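# Put cart bottle behind fridge bottle, shut door

## Task

A bottle already stands on one refrigerator shelf. Pick up the bottle on the cart and set it upright on that same shelf, straight behind the existing bottle, then close the refrigerator door completely. At the end both bottles must be upright and standing on their own, since anything held in place only by the robot does not count. The cart must still be on its wheels. It fails if a glass bottle drops any real distance, if the door is slammed open or closed, or if the robot falls over or is left leaning.

## Robot and tools

Robot: a Hello Robot Stretch 3 with a single arm. It has a two-wheel differential base (0.33 m long, 0.34 m wide) that cannot move sideways, a lift sliding on a vertical mast, and a telescoping arm that sticks out to the robot's right side. It ends in a wrist (yaw, pitch, roll) and a two-finger gripper. To carry the gripper forward or back, you drive the base. An in-place turn pivots about the point midway between the drive wheels, 0.05 m behind the front edge. With the arm retracted and the wrist folded, a turn sweeps a 0.28 m radius; an unfolded level wrist reaches beyond it.

Frames: the base frame has its origin on the floor between the drive wheels, x forward, y left, z up. The odometry frame is the base frame as it was when the scene began. hand_pose is reported in the base frame at the point where the closed fingertips meet. Heading is positive to the left, in radians from -3.142 to 3.142.

Tool execute_actions takes "actions", a list run in order (an empty list only returns the current state and images). Each action may hold "robot", "steps" (integer 1 to 450 control steps at 30 per second; default 1) and "until". {"steps": n} alone waits. "robot" is one command, a list of up to 8 commands run in sequence, or {"stop": true}, which brakes everything and clears the queue. A command may contain:
- "base": exactly one of {"translate_m": d} (metres, relative offset from where the base is when this command starts, forward positive, |d| at most 1) or {"rotate_rad": d} (relative turn in radians, counter-clockwise/left positive, |d| at most 3.2).
- "joints": absolute targets by name; unnamed joints keep their targets. Ranges: lift_m 0 to 1.1 (arm height on mast), arm_m 0 to 0.52 (extension), wrist_yaw_rad -1.345 to 4.42 (0 along the arm, positive toward the front, 3.0 folded over the base), wrist_pitch_rad -1.57 to 0.451 (0 level, negative tips fingers down), wrist_roll_rad -2.911 to 2.911 (0 fingers side by side, level), gripper_m -0.089 to 0.179 (bigger is wider; the true fingertip gap is about 0.007 smaller when almost shut and 0.025 smaller when wide; zero gap below 0.007), head_pan_rad -3.953 to 1.73 (0 forward, positive left, -1.57 looks along the arm), head_tilt_rad -1.53 to 0.419 (negative looks down).
- "contact_limits": {"arm_m": effort percent 1 to 100}; arm motion halts with contact_stop at that motor effort. Lower is gentler; it stays until the next arm_m command.
In a list, {"pause_s": s} waits up to 15 s. Base and joint motions in one command begin together and keep running across later actions and while you think. A new command overrides at once and discards the rest of an older queue. Any out-of-range value or invalid action rejects the whole call.

"until" ends an action early. {"robot": {"status": "ended"}} fires when nothing is moving and no queue runs (or immediately if the command was refused). You can also compare fields, e.g. {"lift_m": [">", 0.3]} or {"base_status": ["!=", "moving"]}; numbers use =, !=, <, <=, >, >=. {"any": {"status": "ended"}} fires when any one motion ends. Reaching "done" means within tolerance, so avoid "=" on readings.

zoom_image: {"camera": one of head_camera, nav_camera, wrist_camera, "region": [x0, y0, x1, y1]} in image pixels from the top-left corner, at most 504 by 504, giving a sharper crop of the latest picture. head_camera and nav_camera move with head_pan_rad and head_tilt_rad; wrist_camera rides on the gripper. finished_scene: {"scene": number} ends the scene for good; call it only once all motion has stopped and the result holds by itself.

Results: base_status shows progress, e.g. moving (translate_m +0.12 of +0.30), measured from wheel turns. joint_goals and joint_status list targets and states: moving, done, off_target (resting away from goal, may still push), contact_stop (lift or arm hit something and went slack), time_out, stopped, not_commanded, torque_fault (a wrist servo shut off for 10 s; joint limp, goals refused). measured_speeds, motor_effort (percent, peak in brackets, with fixed per-motor errors), refusals, queue (idle/running/done/dropped/stopped), queue_left. Lines starting refused:, dropped:, replaced: explain what happened, counting from 0. robot.on_its_own appears when the robot changed a goal itself, a joint is slack or off, an effort at rest looks abnormal, or base_tilt has shifted 3 degrees or more. base_tilt gives forward/right lean in degrees. lidar_m lists 12 distances in 30-degree sectors counter-clockwise from straight ahead (4th left, 7th behind, 10th right) in a plane 0.17 m high; it misses glass. wrist_depth_mm and head_depth_mm give 7x7 depth grids in mm. Each result carries one image per camera.

Speed: the base is fast (0.30 m/s, 1.9 rad/s) only with lift_m below 0.30, arm_m below 0.03 and wrist_yaw_rad above 2.54; otherwise 0.10 m/s and 0.63 rad/s. Less robot time is better.

Gripping: close to a gripper_m value below the object's width; lower squeezes harder, but too hard triggers a stall guard that eases off and can let a heavy bottle slip. Open at least 0.02 above the touch point to release. Readings and done do not prove a grasp; check the images.

Cautions: fold or unfold the wrist only with lift_m 0.32 to 0.95, wrist_pitch_rad -0.4, roll near 0; after folding you may lower the lift to 0.25. If wrist_yaw_rad is under -0.4, keep pitch at -0.5 or lower. Pushing the arm into something rigid with the gripper above about 0.45 m can tip the robot, and a second push after contact_stop is worse; so is driving while holding or hooking a fixed object, or snagging furniture (especially reversing). If it leans, reverse the last move in small steps, free the gripper, and lower lift_m to about 0.2 if needed. Move the door gently to avoid a slam, never let the glass bottle drop, keep the cart upright, and expect occasional small nudges to loose objects.

Each tool is called after "Request:" as name(argument=value, ...), one argument or row to a line, values as JSON.

## Session

I'll start by looking at the scene.

Request:
execute_actions(
  actions=[],
)

Scene clock: 0.00 s.
robot.base_odometry: x=+0.000 y=+0.000 heading=+0.000 (m, m, rad; robot's odometry frame)
robot.turned_by_wheels: +0.000 (rad since the last result)
robot.turned_by_imu: +0.000 (rad since the last result)
robot.base_tilt: forward=+0.1 right=-0.1 (deg)
robot.lidar_m: 1.20 1.34 1.08 3.31 1.49 2.67 2.04 1.22 1.64 1.37 1.09 1.08
robot.head_depth_mm: 1085 1086 1090 1101 1100 1110 1113 / 1164 1174 1174 1182 1183 1185 1198 / 1258 1267 1269 1273 1292 1297 1294 / 1375 1381 1397 1396 1408 1416 1425 / 1504 1522 1518 1533 1539 1561 1575 / 1668 1686 1687 1698 1702 1733 1752 / 1868 1879 1903 1899 1922 1954 1949
robot.base_status: not_commanded
robot.joint_positions: lift_m=+0.553 arm_m=-0.003 wrist_yaw_rad=+3.071 wrist_pitch_rad=-0.437 wrist_roll_rad=-0.005 gripper_m=+0.037 head_pan_rad=-0.009 head_tilt_rad=+0.002
robot.joint_goals: lift_m=+0.553 arm_m=-0.003 wrist_yaw_rad=+3.071 wrist_pitch_rad=-0.437 wrist_roll_rad=-0.005 gripper_m=+0.037 head_pan_rad=-0.009 head_tilt_rad=+0.002
robot.joint_status: lift_m=not_commanded arm_m=not_commanded wrist_yaw_rad=not_commanded wrist_pitch_rad=not_commanded wrist_roll_rad=not_commanded gripper_m=not_commanded head_pan_rad=not_commanded head_tilt_rad=not_commanded
robot.measured_speeds: translate_m=+0.000 rotate_rad=+0.000 lift_m=+0.000 arm_m=+0.000 wrist_yaw_rad=+0.000 wrist_pitch_rad=+0.000 wrist_roll_rad=+0.000 head_pan_rad=+0.000 head_tilt_rad=+0.000
robot: refusals=0 queue=idle queue_left=0
robot.motor_effort: left_wheel=+0 right_wheel=+0 lift_m=+42 arm_m=+0 wrist_yaw_rad=+0 wrist_pitch_rad=+4 wrist_roll_rad=+1 gripper_m=-1 head_pan_rad=+0 head_tilt_rad=+3 (%)
robot.hand_pose: x=-0.0055 y=+0.0793 z=+0.5617 quat_wxyz=(+0.178, +0.693, +0.129, +0.687) (m; robot's base frame)
robot.wrist_depth_mm: - - - - - - - / - - - - - - 994 / - - - - - - - / - - - - - - - / 961 994 994 - - - - / 808 829 846 879 922 941 966 / 682 676 - 757 778 788 817
pictures: head_camera (sideways: a quarter turn clockwise sets it upright), nav_camera (sideways: a quarter turn counterclockwise sets it upright), wrist_camera
Images, in order (width x height): head_camera 896x504, nav_camera 672x504, wrist_camera 644x364.

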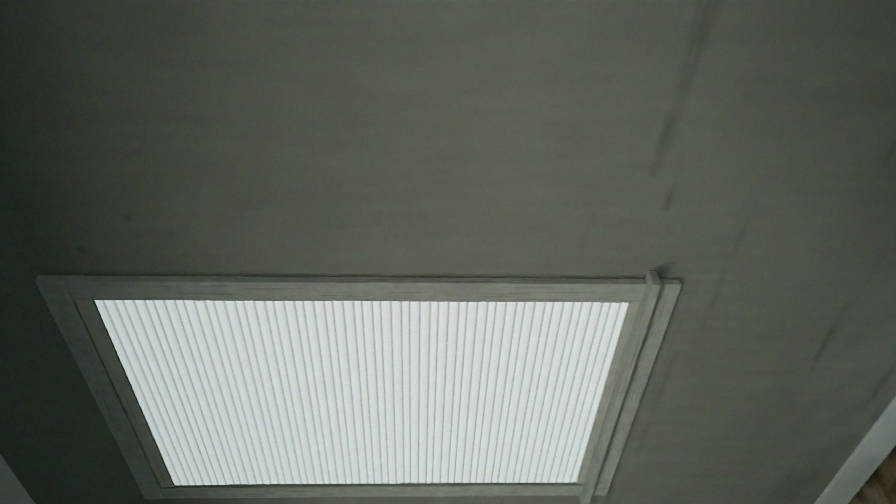

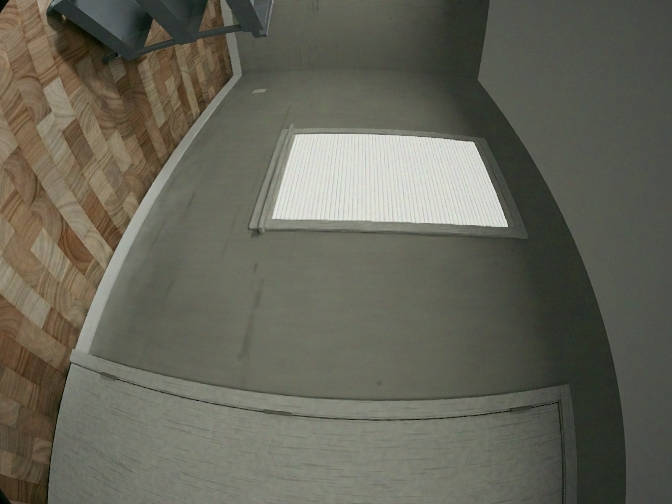

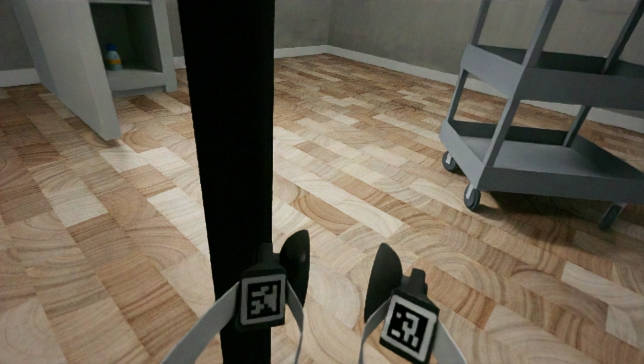

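Request:
execute_actions(
  actions=[
    {"robot":{"joints":{"head_pan_rad":1.0,"head_tilt_rad":-0.5}},"steps":100,"until":{"robot":{"status":"ended"}}},
  ],
)

Request:
execute_actions(
  actions=[
    {"robot":{"joints":{"head_pan_rad":1.73,"head_tilt_rad":-0.35},"base":{"rotate_rad":0.5}},"steps":100,"until":{"robot":{"status":"ended"}}},
  ],
)

Scene clock: 6.97 s.
robot.base_odometry: x=+0.000 y=+0.000 heading=+0.000 (m, m, rad; robot's odometry frame)
robot.turned_by_wheels: +0.000 (rad since the last result)
robot.turned_by_imu: +0.001 (rad since the last result)
robot.base_tilt: forward=+0.1 right=-0.1 (deg)
robot.lidar_m: 1.20 1.34 1.07 3.33 1.50 2.67 2.04 1.23 1.63 1.37 1.09 1.08
robot.head_depth_mm: 2531 2771 1451 2267 1828 1523 1288 / 2596 2755 1414 1637 1747 1532 1292 / 2642 2825 1413 1583 1662 1534 1290 / 2628 2896 1415 1451 1523 1496 1297 / 2691 2965 1461 1612 1769 1536 1289 / 2753 2977 3186 2471 1898 1530 1301 / 2740 3027 3255 2487 1902 1544 1298
robot.base_status: not_commanded
robot.joint_positions: lift_m=+0.553 arm_m=-0.003 wrist_yaw_rad=+3.071 wrist_pitch_rad=-0.437 wrist_roll_rad=-0.005 gripper_m=+0.037 head_pan_rad=+0.993 head_tilt_rad=-0.493
robot.joint_goals: lift_m=+0.553 arm_m=-0.003 wrist_yaw_rad=+3.071 wrist_pitch_rad=-0.437 wrist_roll_rad=-0.005 gripper_m=+0.037 head_pan_rad=+1.000 head_tilt_rad=-0.500
robot.joint_status: lift_m=not_commanded arm_m=not_commanded wrist_yaw_rad=not_commanded wrist_pitch_rad=not_commanded wrist_roll_rad=not_commanded gripper_m=not_commanded head_pan_rad=done head_tilt_rad=done
robot.measured_speeds: translate_m=+0.000 rotate_rad=+0.000 lift_m=+0.000 arm_m=+0.000 wrist_yaw_rad=+0.000 wrist_pitch_rad=+0.000 wrist_roll_rad=+0.000 head_pan_rad=+0.000 head_tilt_rad=+0.000
robot: refusals=0 queue=done queue_left=0
robot.motor_effort: left_wheel=+0(2) right_wheel=+0(0) lift_m=+42(42) arm_m=+0(1) wrist_yaw_rad=+0(0) wrist_pitch_rad=+4(4) wrist_roll_rad=+0(0) gripper_m=+0(0) head_pan_rad=+4(58) head_tilt_rad=-3(41) (%)
robot.hand_pose: x=-0.0055 y=+0.0793 z=+0.5617 quat_wxyz=(+0.178, +0.693, +0.129, +0.687) (m; robot's base frame)
robot.wrist_depth_mm: - - - - - - - / - - - - - - 975 / - - - - - - - / - - - - - - - / 963 946 981 - - - - / 794 856 841 890 937 945 958 / 674 702 - 732 752 804 796
pictures: head_camera (sideways: a quarter turn clockwise sets it upright), nav_camera (sideways: a quarter turn counterclockwise sets it upright), wrist_camera
camera_calibration (this result's frames):
head_camera: T_world_to_cam=[[-0.254801, -0.418816, -0.87159, 1.15671], [-0.858677, 0.512495, 0.00476159, 0.00436396], [0.444691, 0.749628, -0.490212, 0.591732], [0, 0, 0, 1]] pos_world=[0.0353403, 0.038635, 1.29823]
nav_camera: T_world_to_cam=[[0.262253, 0.468868, 0.843437, -1.06308], [0.824731, -0.562709, 0.0563742, -0.0238739], [0.501041, 0.680824, -0.534262, 0.653713], [0, 0, 0, 1]] pos_world=[-0.0290508, 0.0399486, 1.24724]
wrist_camera: T_world_to_cam=[[0.991416, 0.0914689, 0.0934193, -0.0427386], [0.127937, -0.531489, -0.837348, 0.555746], [-0.02694, 0.842112, -0.538629, 0.401054], [0, 0, 0, 1]] pos_world=[-0.0179245, -0.0384507, 0.685365]
Images, in order (width x height): head_camera 896x504, nav_camera 672x504, wrist_camera 644x364.

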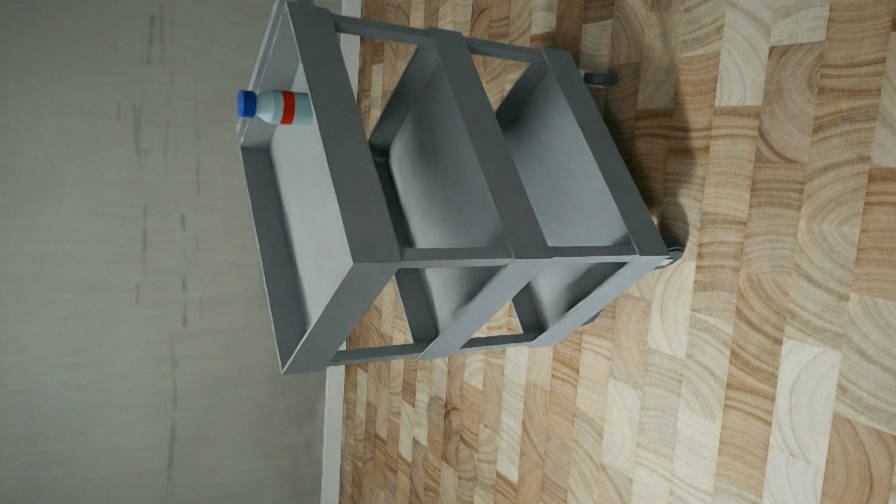

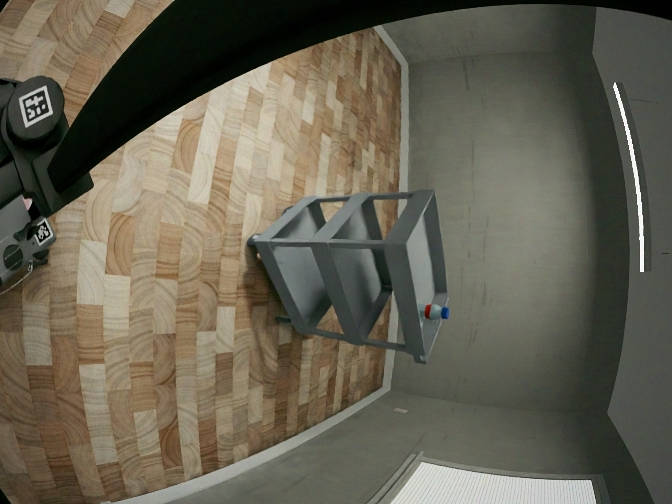

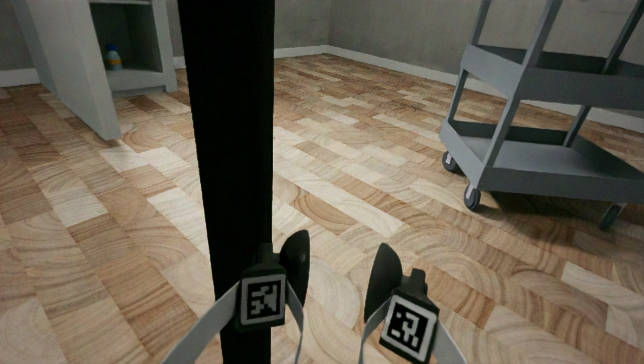

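Scene clock: 8.70 s.
robot.base_odometry: x=+0.000 y=+0.000 heading=+0.500 (m, m, rad; robot's odometry frame)
robot.turned_by_wheels: +0.500 (rad since the last result)
robot.turned_by_imu: +0.509 (rad since the last result)
robot.base_tilt: forward=+0.2 right=-0.1 (deg)
robot.lidar_m: 1.37 1.07 3.38 1.49 2.67 2.07 1.22 1.64 1.39 1.09 1.08 1.20
robot.head_depth_mm: 2411 2620 2797 2943 2249 1750 1417 / 1999 2087 2237 2464 2252 1750 1425 / 2226 2380 2539 2609 2263 1726 1422 / 1308 1411 1497 1645 1820 1742 1416 / 2210 2400 2580 2744 2272 1744 1424 / 2205 2327 2499 2698 2260 1743 - / 2183 - - - - - -
robot.base_status: done (rotate_rad +0.4999 of +0.5000)
robot.joint_positions: lift_m=+0.553 arm_m=-0.003 wrist_yaw_rad=+3.071 wrist_pitch_rad=-0.437 wrist_roll_rad=-0.005 gripper_m=+0.037 head_pan_rad=+1.714 head_tilt_rad=-0.359
robot.joint_goals: lift_m=+0.553 arm_m=-0.003 wrist_yaw_rad=+3.071 wrist_pitch_rad=-0.437 wrist_roll_rad=-0.005 gripper_m=+0.037 head_pan_rad=+1.730 head_tilt_rad=-0.350
robot.joint_status: lift_m=not_commanded arm_m=not_commanded wrist_yaw_rad=not_commanded wrist_pitch_rad=not_commanded wrist_roll_rad=not_commanded gripper_m=not_commanded head_pan_rad=done head_tilt_rad=done
robot.measured_speeds: translate_m=+0.000 rotate_rad=+0.000 lift_m=+0.000 arm_m=+0.000 wrist_yaw_rad=+0.000 wrist_pitch_rad=+0.000 wrist_roll_rad=+0.000 head_pan_rad=+0.000 head_tilt_rad=+0.000
robot: refusals=0 queue=done queue_left=0
robot.motor_effort: left_wheel=-2(5) right_wheel=+2(5) lift_m=+42(42) arm_m=+0(0) wrist_yaw_rad=+0(0) wrist_pitch_rad=+4(4) wrist_roll_rad=+0(1) gripper_m=-1(0) head_pan_rad=+4(56) head_tilt_rad=+7(26) (%)
robot.hand_pose: x=-0.0055 y=+0.0793 z=+0.5617 quat_wxyz=(+0.178, +0.693, +0.129, +0.687) (m; robot's base frame)
robot.wrist_depth_mm: - - - - - - - / - - - - - - - / - - - - - - - / - - - - - - - / 948 978 987 - - - - / 783 827 814 868 914 911 970 / 688 696 - 731 769 777 806
pictures: head_camera (sideways: a quarter turn clockwise sets it upright), nav_camera (sideways: a quarter turn counterclockwise sets it upright), wrist_camera
camera_calibration (this result's frames):
head_camera: T_world_to_cam=[[0.0678255, -0.362959, -0.929333, 1.23008], [-0.983272, -0.18214, -0.00062567, 0.0121373], [-0.169042, 0.91383, -0.369241, 0.438061], [0, 0, 0, 1]] pos_world=[0.00255426, 0.0483654, 1.30491]
nav_camera: T_world_to_cam=[[-0.0957458, 0.408796, 0.907589, -1.14457], [0.992009, 0.114453, 0.0530995, -0.0206406], [-0.0821698, 0.90542, -0.416488, 0.504024], [0, 0, 0, 1]] pos_world=[-0.0476968, 0.0139052, 1.24982]
wrist_camera: T_world_to_cam=[[0.991416, 0.0914686, 0.0934192, -0.0427384], [0.127937, -0.531489, -0.837348, 0.555745], [-0.0269398, 0.842112, -0.538629, 0.401056], [0, 0, 0, 1]] pos_world=[-0.0179245, -0.0384528, 0.685365]
Images, in order (width x height): head_camera 896x504, nav_camera 672x504, wrist_camera 644x364.

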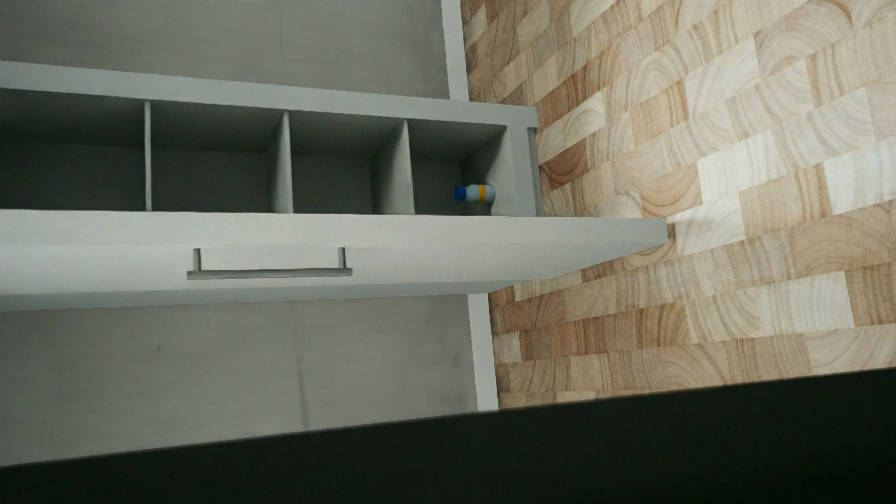

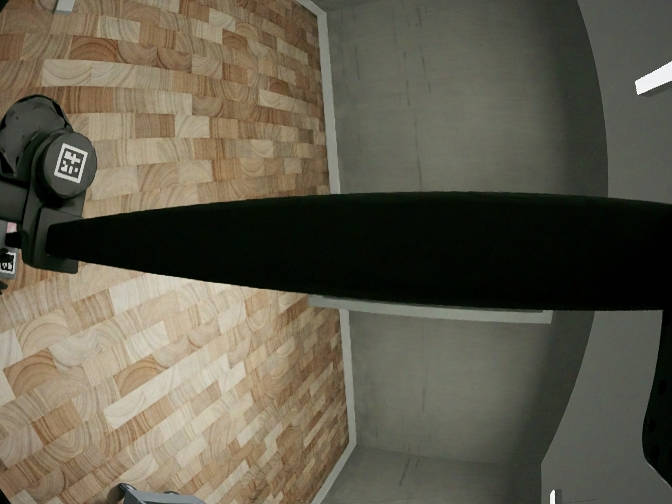

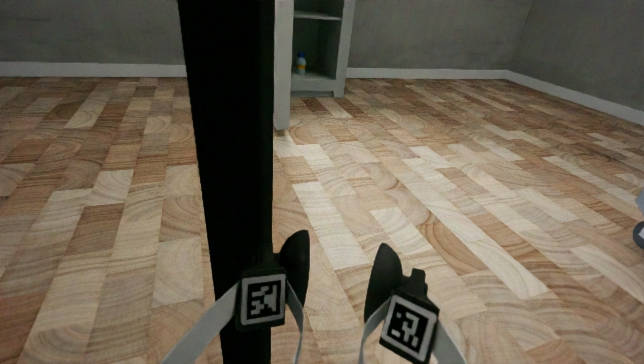

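Request:
zoom_image(
  camera="head_camera",
  region=[370, 90, 570, 240],
)

Region (370, 90, 570, 240) of head_camera's 896x504 image, scaled by 2.520, with more detail than that image has; it fills the top 378 rows of this view, and the rest is white.

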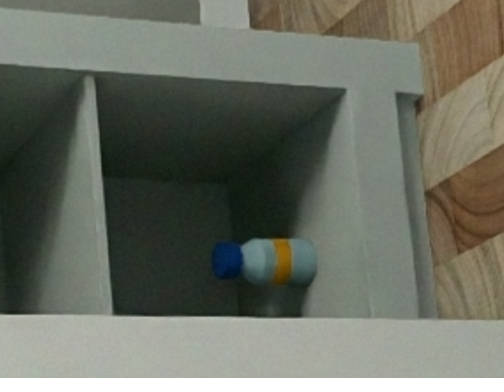

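Request:
execute_actions(
  actions=[
    {"robot":{"base":{"rotate_rad":0.88},"joints":{"lift_m":0.92,"wrist_pitch_rad":-0.4,"head_pan_rad":-1.2,"head_tilt_rad":-0.6}},"steps":200,"until":{"robot":{"base_status":["!=","moving"]}}},
    {"robot":{"base":{"translate_m":0.95},"joints":{"wrist_yaw_rad":0.0,"gripper_m":0.13}},"steps":450,"until":{"robot":{"status":"ended"}}},
  ],
)

Scene clock: 141.50 s.
robot.base_odometry: x=+0.180 y=+0.933 heading=+1.380 (m, m, rad; robot's odometry frame)
robot.turned_by_wheels: +0.880 (rad since the last result)
robot.turned_by_imu: +0.903 (rad since the last result)
robot.base_tilt: forward=+0.2 right=-0.1 (deg)
robot.lidar_m: 2.35 2.33 1.66 1.11 2.60 2.02 2.28 1.62 1.54 0.34 0.35 0.41
robot.head_depth_mm: 1602 1713 1858 1961 1725 1439 1194 / 1741 1911 1959 926 1575 1354 1224 / 1929 2131 998 827 660 532 712 / 2172 2380 1013 830 663 539 781 / 2276 2471 1039 832 665 555 797 / 2134 2313 1045 839 667 570 800 / 2017 2200 2355 810 672 851 823
robot.base_status: done (translate_m +0.9500 of +0.9500)
robot.joint_positions: lift_m=+0.920 arm_m=-0.003 wrist_yaw_rad=+0.003 wrist_pitch_rad=-0.420 wrist_roll_rad=-0.005 gripper_m=+0.130 head_pan_rad=-1.193 head_tilt_rad=-0.592
robot.joint_goals: lift_m=+0.920 arm_m=-0.003 wrist_yaw_rad=+0.000 wrist_pitch_rad=-0.400 wrist_roll_rad=-0.005 gripper_m=+0.130 head_pan_rad=-1.200 head_tilt_rad=-0.600
robot.joint_status: lift_m=done arm_m=not_commanded wrist_yaw_rad=done wrist_pitch_rad=done wrist_roll_rad=not_commanded gripper_m=done head_pan_rad=done head_tilt_rad=done
robot.measured_speeds: translate_m=+0.000 rotate_rad=+0.000 lift_m=+0.000 arm_m=+0.000 wrist_yaw_rad=+0.000 wrist_pitch_rad=+0.000 wrist_roll_rad=+0.000 head_pan_rad=+0.000 head_tilt_rad=+0.000
robot: refusals=0 queue=done queue_left=0
robot.motor_effort: left_wheel=-2(6) right_wheel=+1(7) lift_m=+49(50) arm_m=-1(0) wrist_yaw_rad=-2(1) wrist_pitch_rad=+6(8) wrist_roll_rad=+0(1) gripper_m=+0(98) head_pan_rad=-5(59) head_tilt_rad=-5(30) (%)
robot.hand_pose: x=-0.0209 y=-0.3663 z=+0.9321 quat_wxyz=(+0.694, +0.149, -0.689, -0.146) (m; robot's base frame)
robot.wrist_depth_mm: - - - - - - 945 / 669 675 - - - - 974 / 599 567 713 - - - - / 453 469 534 - - - - / 364 376 872 - - - - / 306 322 755 - - - - / 268 254 641 - - - -
pictures: head_camera (sideways: a quarter turn clockwise sets it upright), nav_camera (sideways: a quarter turn counterclockwise sets it upright), wrist_camera
camera_calibration (this result's frames):
head_camera: T_world_to_cam=[[-0.226092, 0.527689, -0.818796, 1.0877], [0.914195, 0.40518, 0.00869131, -0.0115658], [0.336346, -0.746575, -0.574019, 0.701432], [0, 0, 0, 1]] pos_world=[0.0205695, -0.0456082, 1.29334]
nav_camera: T_world_to_cam=[[0.261568, -0.559847, 0.786227, -0.988494], [-0.933289, -0.354389, 0.0581442, -0.0154469], [0.246078, -0.748986, -0.615196, 0.760561], [0, 0, 0, 1]] pos_world=[0.0569841, 0.0107693, 1.24597]
wrist_camera: T_world_to_cam=[[-0.982, -0.162554, 0.0961879, -0.15821], [-0.166667, 0.506128, -0.846201, 1.01317], [0.0888701, -0.847001, -0.52411, 0.345535], [0, 0, 0, 1]] pos_world=[-0.0172068, -0.245845, 1.05367]
Images, in order (width x height): head_camera 896x504, nav_camera 672x504, wrist_camera 644x364.

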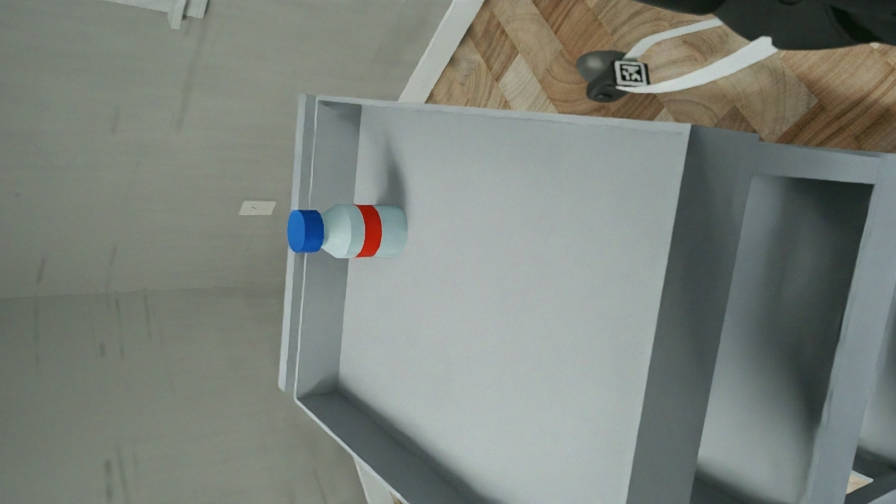

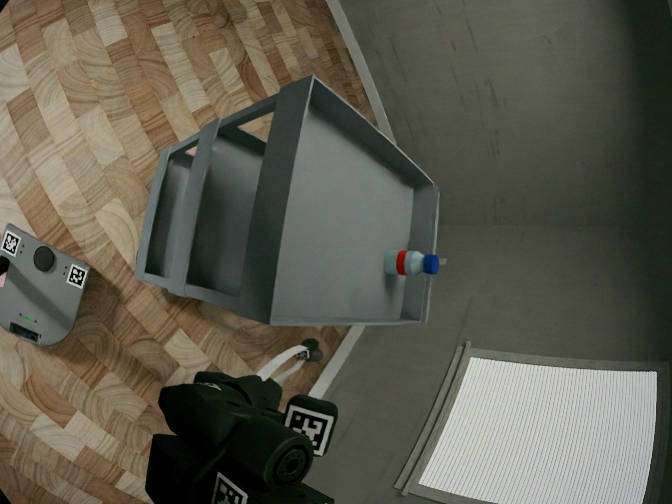

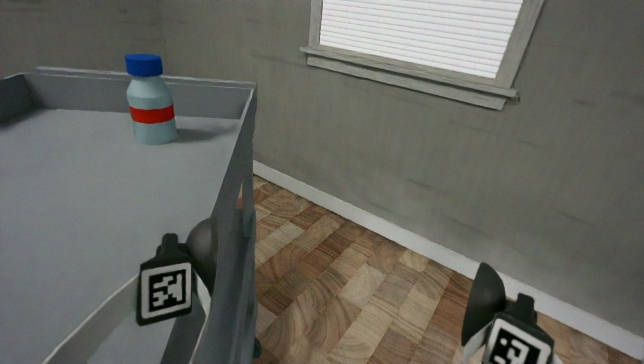

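Request:
zoom_image(
  camera="head_camera",
  region=[270, 170, 430, 290],
)

Request:
zoom_image(
  camera="wrist_camera",
  region=[90, 40, 230, 160],
)

Region (270, 170, 430, 290) of head_camera's 896x504 image, scaled by 3.150, with more detail than that image has; it fills the top 378 rows of this view, and the rest is white.

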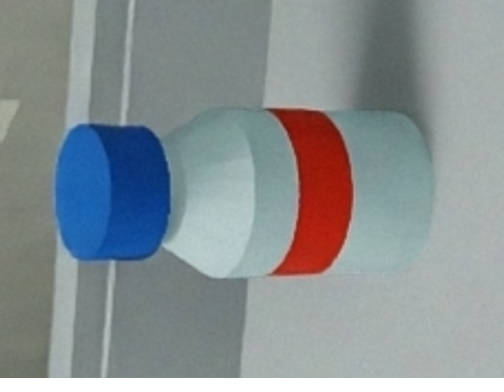

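Region (90, 40, 230, 160) of wrist_camera's 644x364 image, scaled by 3.600; it fills the top 432 rows of this view, and the rest is white.

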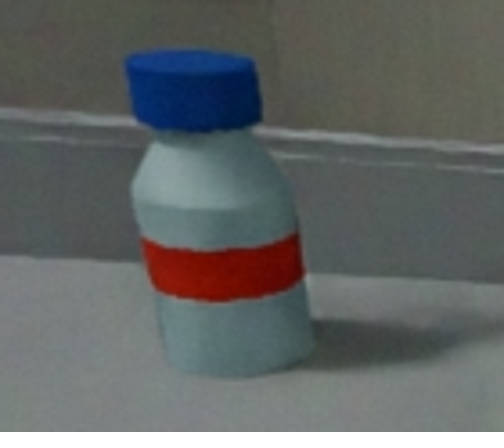

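Request:
execute_actions(
  actions=[
    {"robot":{"base":{"rotate_rad":0.407},"joints":{"lift_m":0.89,"wrist_pitch_rad":-0.35,"wrist_yaw_rad":0.06,"arm_m":0.30,"head_pan_rad":-1.57,"head_tilt_rad":-0.6}},"steps":300,"until":{"robot":{"status":"ended"}}},
  ],
)

Scene clock: 264.80 s.
robot.base_odometry: x=+0.180 y=+0.933 heading=+1.787 (m, m, rad; robot's odometry frame)
robot.turned_by_wheels: +0.407 (rad since the last result)
robot.turned_by_imu: +0.415 (rad since the last result)
robot.base_tilt: forward=+0.2 right=+0.0 (deg)
robot.lidar_m: 2.42 1.66 1.11 2.70 2.02 2.42 1.67 1.55 1.56 0.34 0.38 2.30
robot.head_depth_mm: 1649 1769 1876 - 1681 1413 1215 / 1808 1960 - 759 680 594 1194 / 2020 2223 2259 - 662 534 762 / 2258 2474 1023 828 665 550 782 / 2252 2441 1042 835 665 561 799 / 2103 2258 1062 838 668 852 819 / 1990 2144 2347 809 672 855 838
robot.base_status: done (rotate_rad +0.4069 of +0.4070)
robot.joint_positions: lift_m=+0.890 arm_m=+0.300 wrist_yaw_rad=+0.059 wrist_pitch_rad=-0.371 wrist_roll_rad=-0.005 gripper_m=+0.130 head_pan_rad=-1.563 head_tilt_rad=-0.593
robot.joint_goals: lift_m=+0.890 arm_m=+0.300 wrist_yaw_rad=+0.060 wrist_pitch_rad=-0.350 wrist_roll_rad=-0.005 gripper_m=+0.130 head_pan_rad=-1.570 head_tilt_rad=-0.600
robot.joint_status: lift_m=done arm_m=done wrist_yaw_rad=done wrist_pitch_rad=done wrist_roll_rad=not_commanded gripper_m=done head_pan_rad=done head_tilt_rad=done
robot.measured_speeds: translate_m=+0.000 rotate_rad=+0.000 lift_m=+0.000 arm_m=+0.000 wrist_yaw_rad=+0.000 wrist_pitch_rad=+0.000 wrist_roll_rad=+0.000 head_pan_rad=+0.000 head_tilt_rad=+0.000
robot: refusals=0 queue=done queue_left=0
robot.motor_effort: left_wheel=-2(5) right_wheel=+2(7) lift_m=+35(50) arm_m=+2(4) wrist_yaw_rad=+0(4) wrist_pitch_rad=+6(6) wrist_roll_rad=+1(0) gripper_m=+0(0) head_pan_rad=-5(39) head_tilt_rad=-4(6) (%)
robot.hand_pose: x=-0.0079 y=-0.6743 z=+0.9136 quat_wxyz=(+0.701, +0.151, -0.689, -0.110) (m; robot's base frame)
robot.wrist_depth_mm: - - - - - - 936 / - - - - - - 963 / - - 514 513 - - 980 / 347 419 482 304 437 - 982 / 331 366 380 332 414 418 987 / 288 299 304 316 327 345 - / 250 243 257 267 274 - -
pictures: head_camera (sideways: a quarter turn clockwise sets it upright), nav_camera (sideways: a quarter turn counterclockwise sets it upright), wrist_camera
camera_calibration (this result's frames):
head_camera: T_world_to_cam=[[-0.0198167, 0.57396, -0.818643, 1.08624], [0.998862, 0.0468983, 0.00870175, -0.0120958], [0.0433874, -0.817539, -0.574236, 0.703502], [0, 0, 0, 1]] pos_world=[0.0030846, -0.047751, 1.29332]
nav_camera: T_world_to_cam=[[0.0412503, -0.616768, 0.786063, -0.986936], [-0.998281, 0.00734274, 0.0581482, -0.0150556], [-0.0416358, -0.787111, -0.615405, 0.762588], [0, 0, 0, 1]] pos_world=[0.0574326, -0.00835909, 1.24597]
wrist_camera: T_world_to_cam=[[-0.971547, -0.212852, 0.103872, -0.234588], [-0.192495, 0.454117, -0.869899, 1.14197], [0.13799, -0.865143, -0.482169, 0.0236387], [0, 0, 0, 1]] pos_world=[-0.0113516, -0.548068, 1.02916]
Images, in order (width x height): head_camera 896x504, nav_camera 672x504, wrist_camera 644x364.

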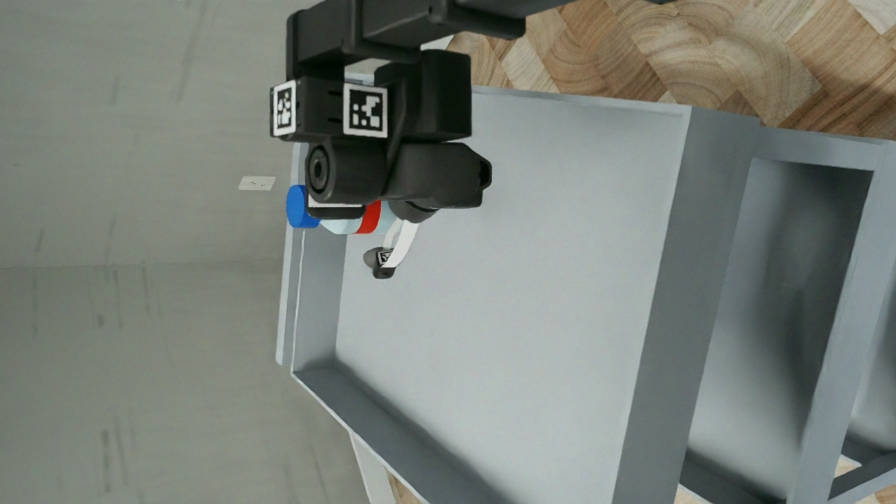

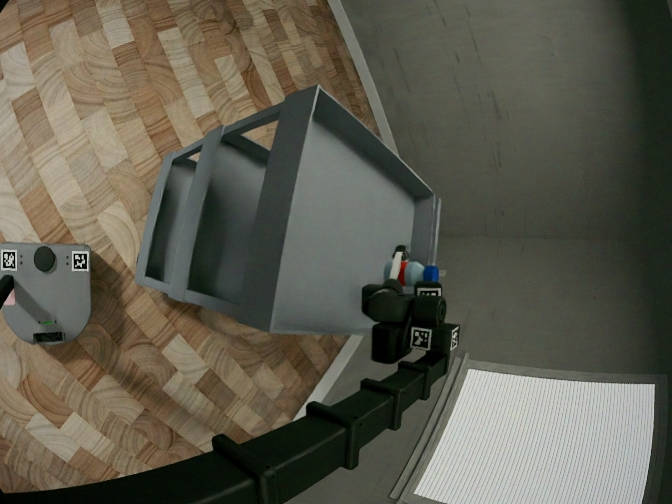

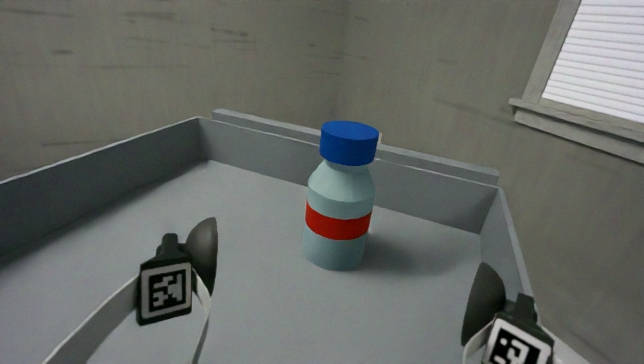

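Request:
execute_actions(
  actions=[
    {"robot":{"base":{"translate_m":0.016},"joints":{"lift_m":0.897,"arm_m":0.445}},"steps":300,"until":{"robot":{"status":"ended"}}},
  ],
)

Scene clock: 296.83 s.
robot.base_odometry: x=+0.177 y=+0.948 heading=+1.787 (m, m, rad; robot's odometry frame)
robot.turned_by_wheels: +0.000 (rad since the last result)
robot.turned_by_imu: +0.001 (rad since the last result)
robot.base_tilt: forward=+0.1 right=+0.0 (deg)
robot.lidar_m: 2.41 1.65 1.11 2.72 2.03 2.44 1.68 1.56 1.57 0.35 0.39 2.29
robot.head_depth_mm: 1655 1792 - 1971 1699 1409 1215 / 1838 1963 981 826 643 549 1166 / 2040 2215 - 827 662 535 775 / 2279 2494 1030 824 662 550 781 / 2212 2433 1051 831 666 566 800 / 2086 2293 2375 840 668 854 816 / 1979 2144 2334 798 672 855 835
robot.base_status: done (translate_m +0.0160 of +0.0160)
robot.joint_positions: lift_m=+0.897 arm_m=+0.445 wrist_yaw_rad=+0.059 wrist_pitch_rad=-0.371 wrist_roll_rad=-0.005 gripper_m=+0.130 head_pan_rad=-1.563 head_tilt_rad=-0.593
robot.joint_goals: lift_m=+0.897 arm_m=+0.445 wrist_yaw_rad=+0.060 wrist_pitch_rad=-0.350 wrist_roll_rad=-0.005 gripper_m=+0.130 head_pan_rad=-1.570 head_tilt_rad=-0.600
robot.joint_status: lift_m=done arm_m=done wrist_yaw_rad=done wrist_pitch_rad=done wrist_roll_rad=not_commanded gripper_m=done head_pan_rad=done head_tilt_rad=done
robot.measured_speeds: translate_m=+0.000 rotate_rad=+0.000 lift_m=+0.000 arm_m=+0.000 wrist_yaw_rad=+0.000 wrist_pitch_rad=+0.000 wrist_roll_rad=+0.000 head_pan_rad=+0.000 head_tilt_rad=+0.000
robot: refusals=0 queue=done queue_left=0
robot.motor_effort: left_wheel=-1(3) right_wheel=+2(7) lift_m=+49(50) arm_m=+3(4) wrist_yaw_rad=+0(1) wrist_pitch_rad=+6(6) wrist_roll_rad=+0(0) gripper_m=+0(1) head_pan_rad=-5(6) head_tilt_rad=-5(4) (%)
robot.hand_pose: x=-0.0079 y=-0.8193 z=+0.9202 quat_wxyz=(+0.701, +0.151, -0.689, -0.110) (m; robot's base frame)
robot.wrist_depth_mm: - - - - - - 852 / - - - - - - 880 / - - - - - - 939 / - 388 379 380 - - 942 / 311 365 370 172 304 325 954 / 293 308 313 171 315 279 910 / 257 248 267 174 273 - 261
pictures: head_camera (sideways: a quarter turn clockwise sets it upright), nav_camera (sideways: a quarter turn counterclockwise sets it upright), wrist_camera
camera_calibration (this result's frames):
head_camera: T_world_to_cam=[[-0.0198139, 0.573961, -0.818643, 1.08624], [0.998862, 0.0468934, 0.00870178, -0.0120959], [0.0433834, -0.817539, -0.574237, 0.703503], [0, 0, 0, 1]] pos_world=[0.00308436, -0.047751, 1.29332]
nav_camera: T_world_to_cam=[[0.0412473, -0.616769, 0.786063, -0.986935], [-0.998281, 0.00734758, 0.0581482, -0.0150556], [-0.0416396, -0.78711, -0.615406, 0.762589], [0, 0, 0, 1]] pos_world=[0.0574326, -0.0083593, 1.24597]
wrist_camera: T_world_to_cam=[[-0.971548, -0.212839, 0.103892, -0.266145], [-0.192489, 0.454007, -0.869957, 1.21352], [0.137993, -0.865203, -0.482059, -0.0987847], [0, 0, 0, 1]] pos_world=[-0.0113516, -0.693062, 1.03574]
Images, in order (width x height): head_camera 896x504, nav_camera 672x504, wrist_camera 644x364.

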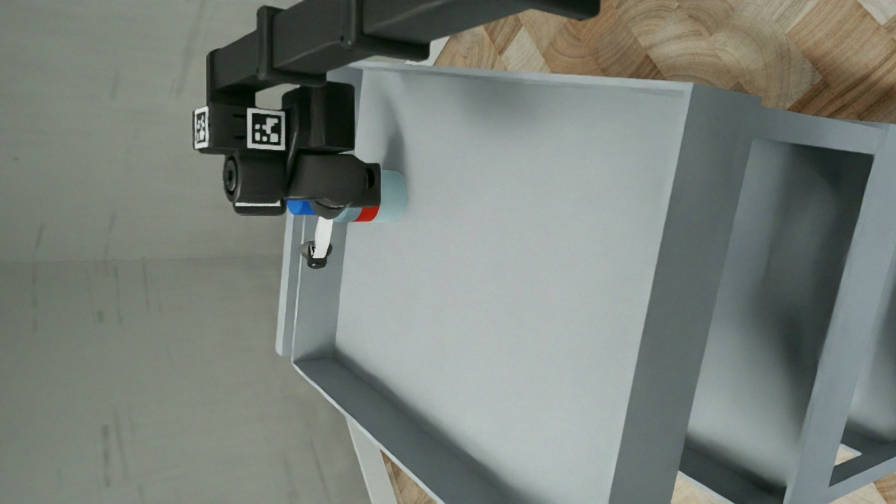

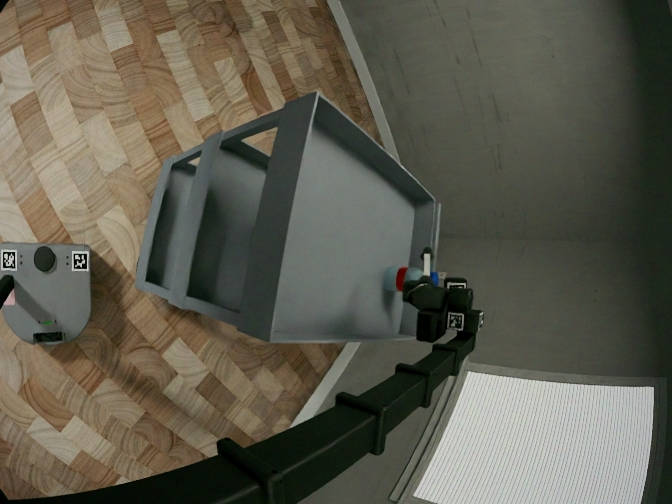

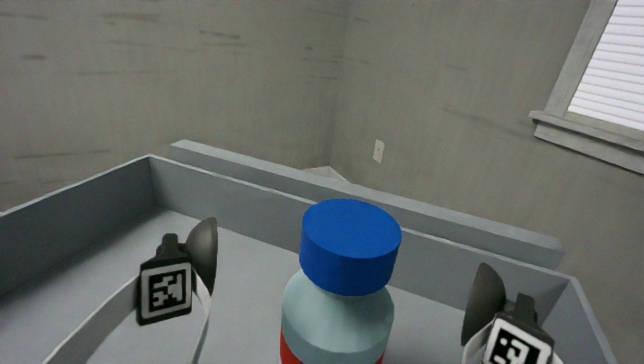

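Request:
execute_actions(
  actions=[
    {"robot":{"joints":{"lift_m":0.891,"arm_m":0.464,"gripper_m":0.085}},"steps":300,"until":{"robot":{"status":"ended"}}},
  ],
)

Scene clock: 319.07 s.
robot.base_odometry: x=+0.177 y=+0.948 heading=+1.787 (m, m, rad; robot's odometry frame)
robot.turned_by_wheels: +0.000 (rad since the last result)
robot.turned_by_imu: +0.001 (rad since the last result)
robot.base_tilt: forward=+0.3 right=-0.1 (deg)
robot.lidar_m: 2.41 1.65 1.11 2.72 2.03 2.44 1.69 1.56 1.57 0.35 0.39 2.29
robot.head_depth_mm: 1668 1782 - 1969 1695 1421 1218 / 1827 1935 983 827 642 549 1172 / 2028 2224 - 826 661 535 779 / 2271 2505 1020 832 665 549 780 / 2211 2448 1046 832 668 565 800 / 2088 2280 2386 836 668 856 819 / 1994 2143 2363 798 670 852 839
robot.base_status: done (translate_m +0.0160 of +0.0160)
robot.joint_positions: lift_m=+0.891 arm_m=+0.464 wrist_yaw_rad=+0.059 wrist_pitch_rad=-0.371 wrist_roll_rad=-0.005 gripper_m=+0.085 head_pan_rad=-1.563 head_tilt_rad=-0.593
robot.joint_goals: lift_m=+0.891 arm_m=+0.464 wrist_yaw_rad=+0.060 wrist_pitch_rad=-0.350 wrist_roll_rad=-0.005 gripper_m=+0.085 head_pan_rad=-1.570 head_tilt_rad=-0.600
robot.joint_status: lift_m=done arm_m=done wrist_yaw_rad=done wrist_pitch_rad=done wrist_roll_rad=not_commanded gripper_m=done head_pan_rad=done head_tilt_rad=done
robot.measured_speeds: translate_m=+0.000 rotate_rad=+0.000 lift_m=+0.000 arm_m=+0.000 wrist_yaw_rad=+0.000 wrist_pitch_rad=+0.000 wrist_roll_rad=+0.000 head_pan_rad=+0.000 head_tilt_rad=+0.000
robot: refusals=0 queue=done queue_left=0
robot.motor_effort: left_wheel=-2(2) right_wheel=+3(2) lift_m=+35(48) arm_m=+3(1) wrist_yaw_rad=+1(1) wrist_pitch_rad=+6(6) wrist_roll_rad=+0(1) gripper_m=+0(99) head_pan_rad=-5(5) head_tilt_rad=-5(4) (%)
robot.hand_pose: x=-0.0079 y=-0.8383 z=+0.9146 quat_wxyz=(+0.701, +0.151, -0.689, -0.110) (m; robot's base frame)
robot.wrist_depth_mm: - - - - - - 840 / - - - - - - 871 / - - - - - - 863 / - 372 368 366 - - 885 / 308 356 352 157 287 309 902 / 286 298 - 139 229 266 902 / 246 247 254 154 170 275 247
pictures: head_camera (sideways: a quarter turn clockwise sets it upright), nav_camera (sideways: a quarter turn counterclockwise sets it upright), wrist_camera
camera_calibration (this result's frames):
head_camera: T_world_to_cam=[[-0.0198137, 0.573961, -0.818643, 1.08624], [0.998862, 0.0468931, 0.00870177, -0.0120959], [0.0433832, -0.817539, -0.574237, 0.703503], [0, 0, 0, 1]] pos_world=[0.00308435, -0.047751, 1.29332]
nav_camera: T_world_to_cam=[[0.0412471, -0.616769, 0.786063, -0.986935], [-0.998281, 0.00734783, 0.0581482, -0.0150556], [-0.0416398, -0.78711, -0.615405, 0.762589], [0, 0, 0, 1]] pos_world=[0.0574326, -0.00835932, 1.24597]
wrist_camera: T_world_to_cam=[[-0.971548, -0.212838, 0.103895, -0.269612], [-0.192488, 0.453993, -0.869965, 1.2173], [0.137994, -0.865211, -0.482045, -0.11793], [0, 0, 0, 1]] pos_world=[-0.0113516, -0.712062, 1.03017]
Images, in order (width x height): head_camera 896x504, nav_camera 672x504, wrist_camera 644x364.

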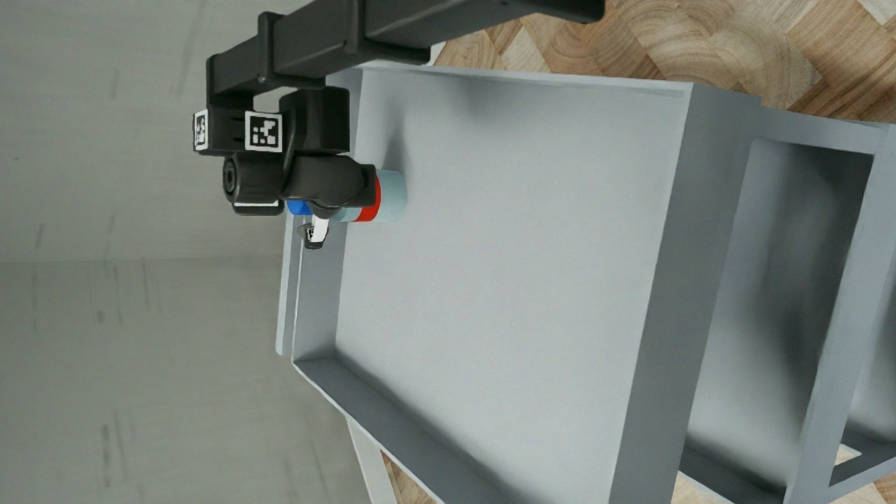

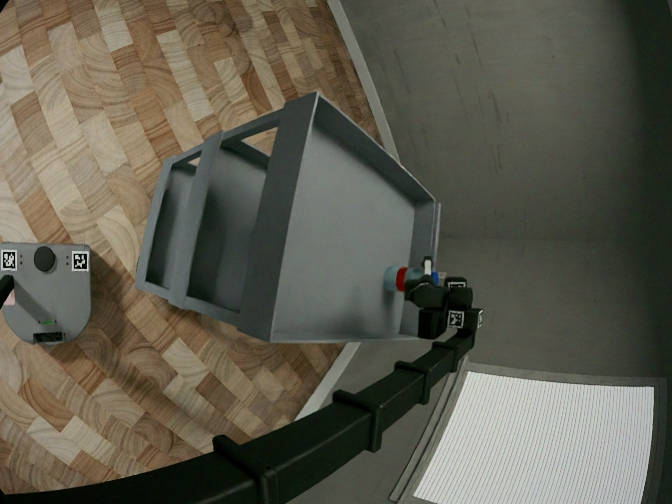

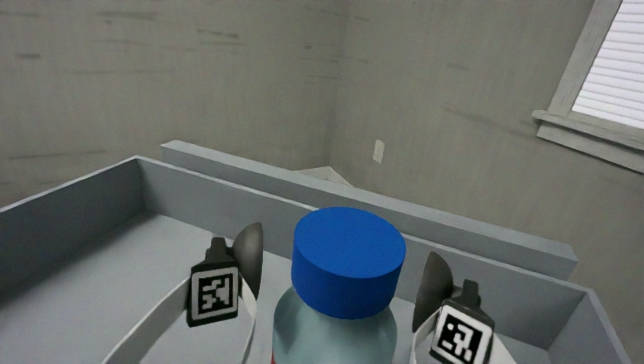

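Request:
zoom_image(
  camera="wrist_camera",
  region=[180, 180, 520, 364],
)

Region (180, 180, 520, 364) of wrist_camera's 644x364 image, scaled by 1.482; it fills the top 273 rows of this view, and the rest is white.

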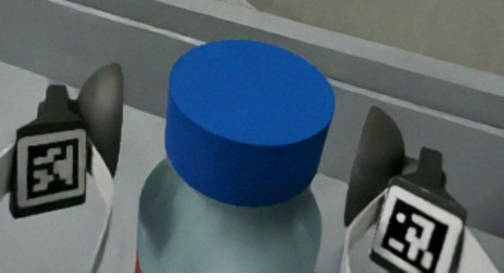

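Request:
execute_actions(
  actions=[
    {"robot":[{"joints":{"lift_m":0.889,"arm_m":0.471}},{"joints":{"gripper_m":0.0}}],"steps":300,"until":{"robot":{"status":"ended"}}},
  ],
)

Scene clock: 353.77 s.
robot.base_odometry: x=+0.177 y=+0.948 heading=+1.787 (m, m, rad; robot's odometry frame)
robot.turned_by_wheels: +0.000 (rad since the last result)
robot.turned_by_imu: +0.001 (rad since the last result)
robot.base_tilt: forward=+0.3 right=+0.0 (deg)
robot.lidar_m: 2.41 1.65 1.11 2.72 2.03 2.44 1.69 1.56 1.57 0.35 0.39 2.30
robot.head_depth_mm: 1663 1778 - 1985 1688 1417 1220 / 1834 1961 986 827 642 549 1177 / 2052 2209 - 828 662 535 777 / 2282 2526 1022 831 666 548 782 / 2224 2433 1046 836 666 565 800 / 2099 2284 2375 837 668 852 817 / 1982 2177 2342 797 671 855 836
robot.base_status: done (translate_m +0.0160 of +0.0160)
robot.joint_positions: lift_m=+0.889 arm_m=+0.471 wrist_yaw_rad=+0.058 wrist_pitch_rad=-0.377 wrist_roll_rad=-0.005 gripper_m=+0.001 head_pan_rad=-1.563 head_tilt_rad=-0.593
robot.joint_goals: lift_m=+0.889 arm_m=+0.471 wrist_yaw_rad=+0.060 wrist_pitch_rad=-0.350 wrist_roll_rad=-0.005 gripper_m=+0.000 head_pan_rad=-1.570 head_tilt_rad=-0.600
robot.joint_status: lift_m=done arm_m=done wrist_yaw_rad=done wrist_pitch_rad=done wrist_roll_rad=not_commanded gripper_m=done head_pan_rad=done head_tilt_rad=done
robot.measured_speeds: translate_m=+0.000 rotate_rad=+0.000 lift_m=+0.000 arm_m=+0.000 wrist_yaw_rad=+0.000 wrist_pitch_rad=+0.000 wrist_roll_rad=+0.000 head_pan_rad=+0.000 head_tilt_rad=+0.000
robot: refusals=0 queue=done queue_left=0
robot.motor_effort: left_wheel=-3(3) right_wheel=+4(4) lift_m=+37(38) arm_m=+3(2) wrist_yaw_rad=+1(1) wrist_pitch_rad=+8(9) wrist_roll_rad=+0(0) gripper_m=-22(100) head_pan_rad=-5(5) head_tilt_rad=-4(4) (%)
robot.hand_pose: x=-0.0082 y=-0.8447 z=+0.9112 quat_wxyz=(+0.700, +0.153, -0.688, -0.112) (m; robot's base frame)
robot.wrist_depth_mm: - - - - - - 828 / - - - - - - 856 / - - - - - - 872 / - 360 358 356 - - 889 / 307 353 347 149 305 296 912 / 281 289 309 128 134 264 883 / 238 244 244 142 156 270 240
pictures: head_camera (sideways: a quarter turn clockwise sets it upright), nav_camera (sideways: a quarter turn counterclockwise sets it upright), wrist_camera
camera_calibration (this result's frames):
head_camera: T_world_to_cam=[[-0.0198139, 0.573961, -0.818643, 1.08624], [0.998862, 0.0468934, 0.00870177, -0.0120959], [0.0433834, -0.817539, -0.574237, 0.703502], [0, 0, 0, 1]] pos_world=[0.00308436, -0.047751, 1.29332]
nav_camera: T_world_to_cam=[[0.0412473, -0.616769, 0.786063, -0.986936], [-0.998281, 0.0073476, 0.0581482, -0.0150556], [-0.0416396, -0.78711, -0.615405, 0.762588], [0, 0, 0, 1]] pos_world=[0.0574326, -0.00835931, 1.24597]
wrist_camera: T_world_to_cam=[[-0.971717, -0.212514, 0.102973, -0.269753], [-0.19235, 0.459322, -0.867194, 1.21914], [0.136993, -0.862474, -0.487208, -0.118036], [0, 0, 0, 1]] pos_world=[-0.0114513, -0.719109, 1.0275]
Images, in order (width x height): head_camera 896x504, nav_camera 672x504, wrist_camera 644x364.

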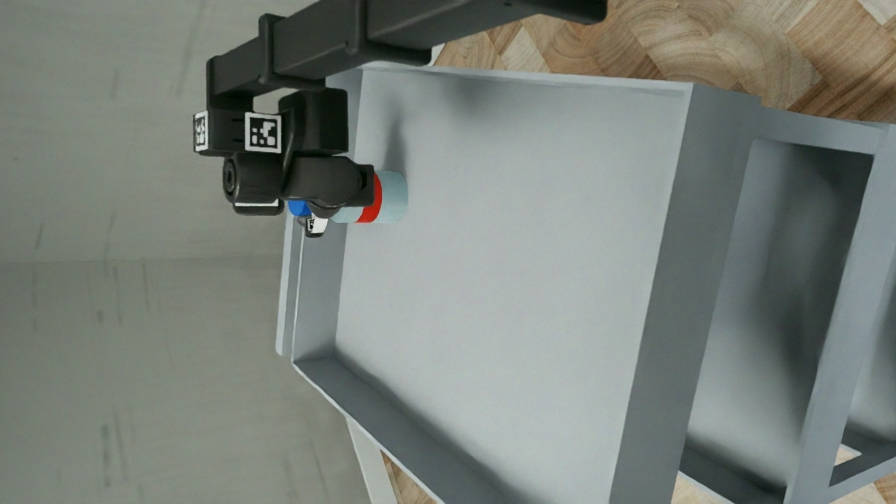

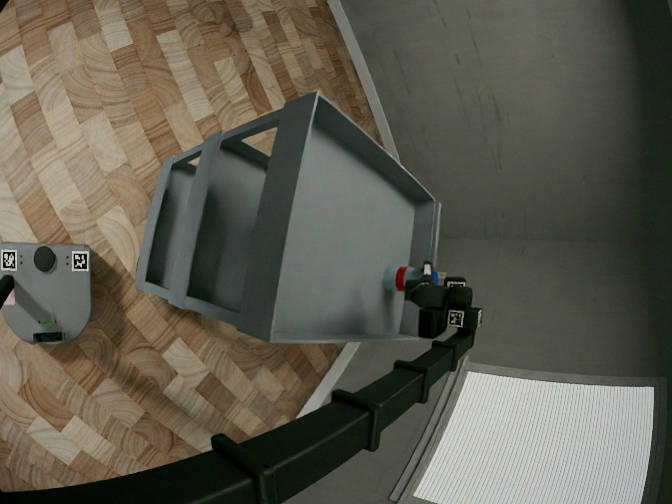

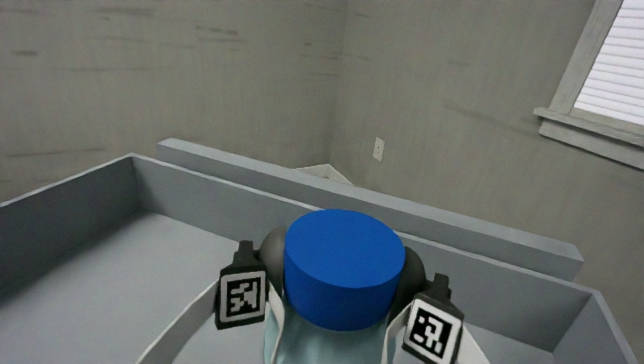

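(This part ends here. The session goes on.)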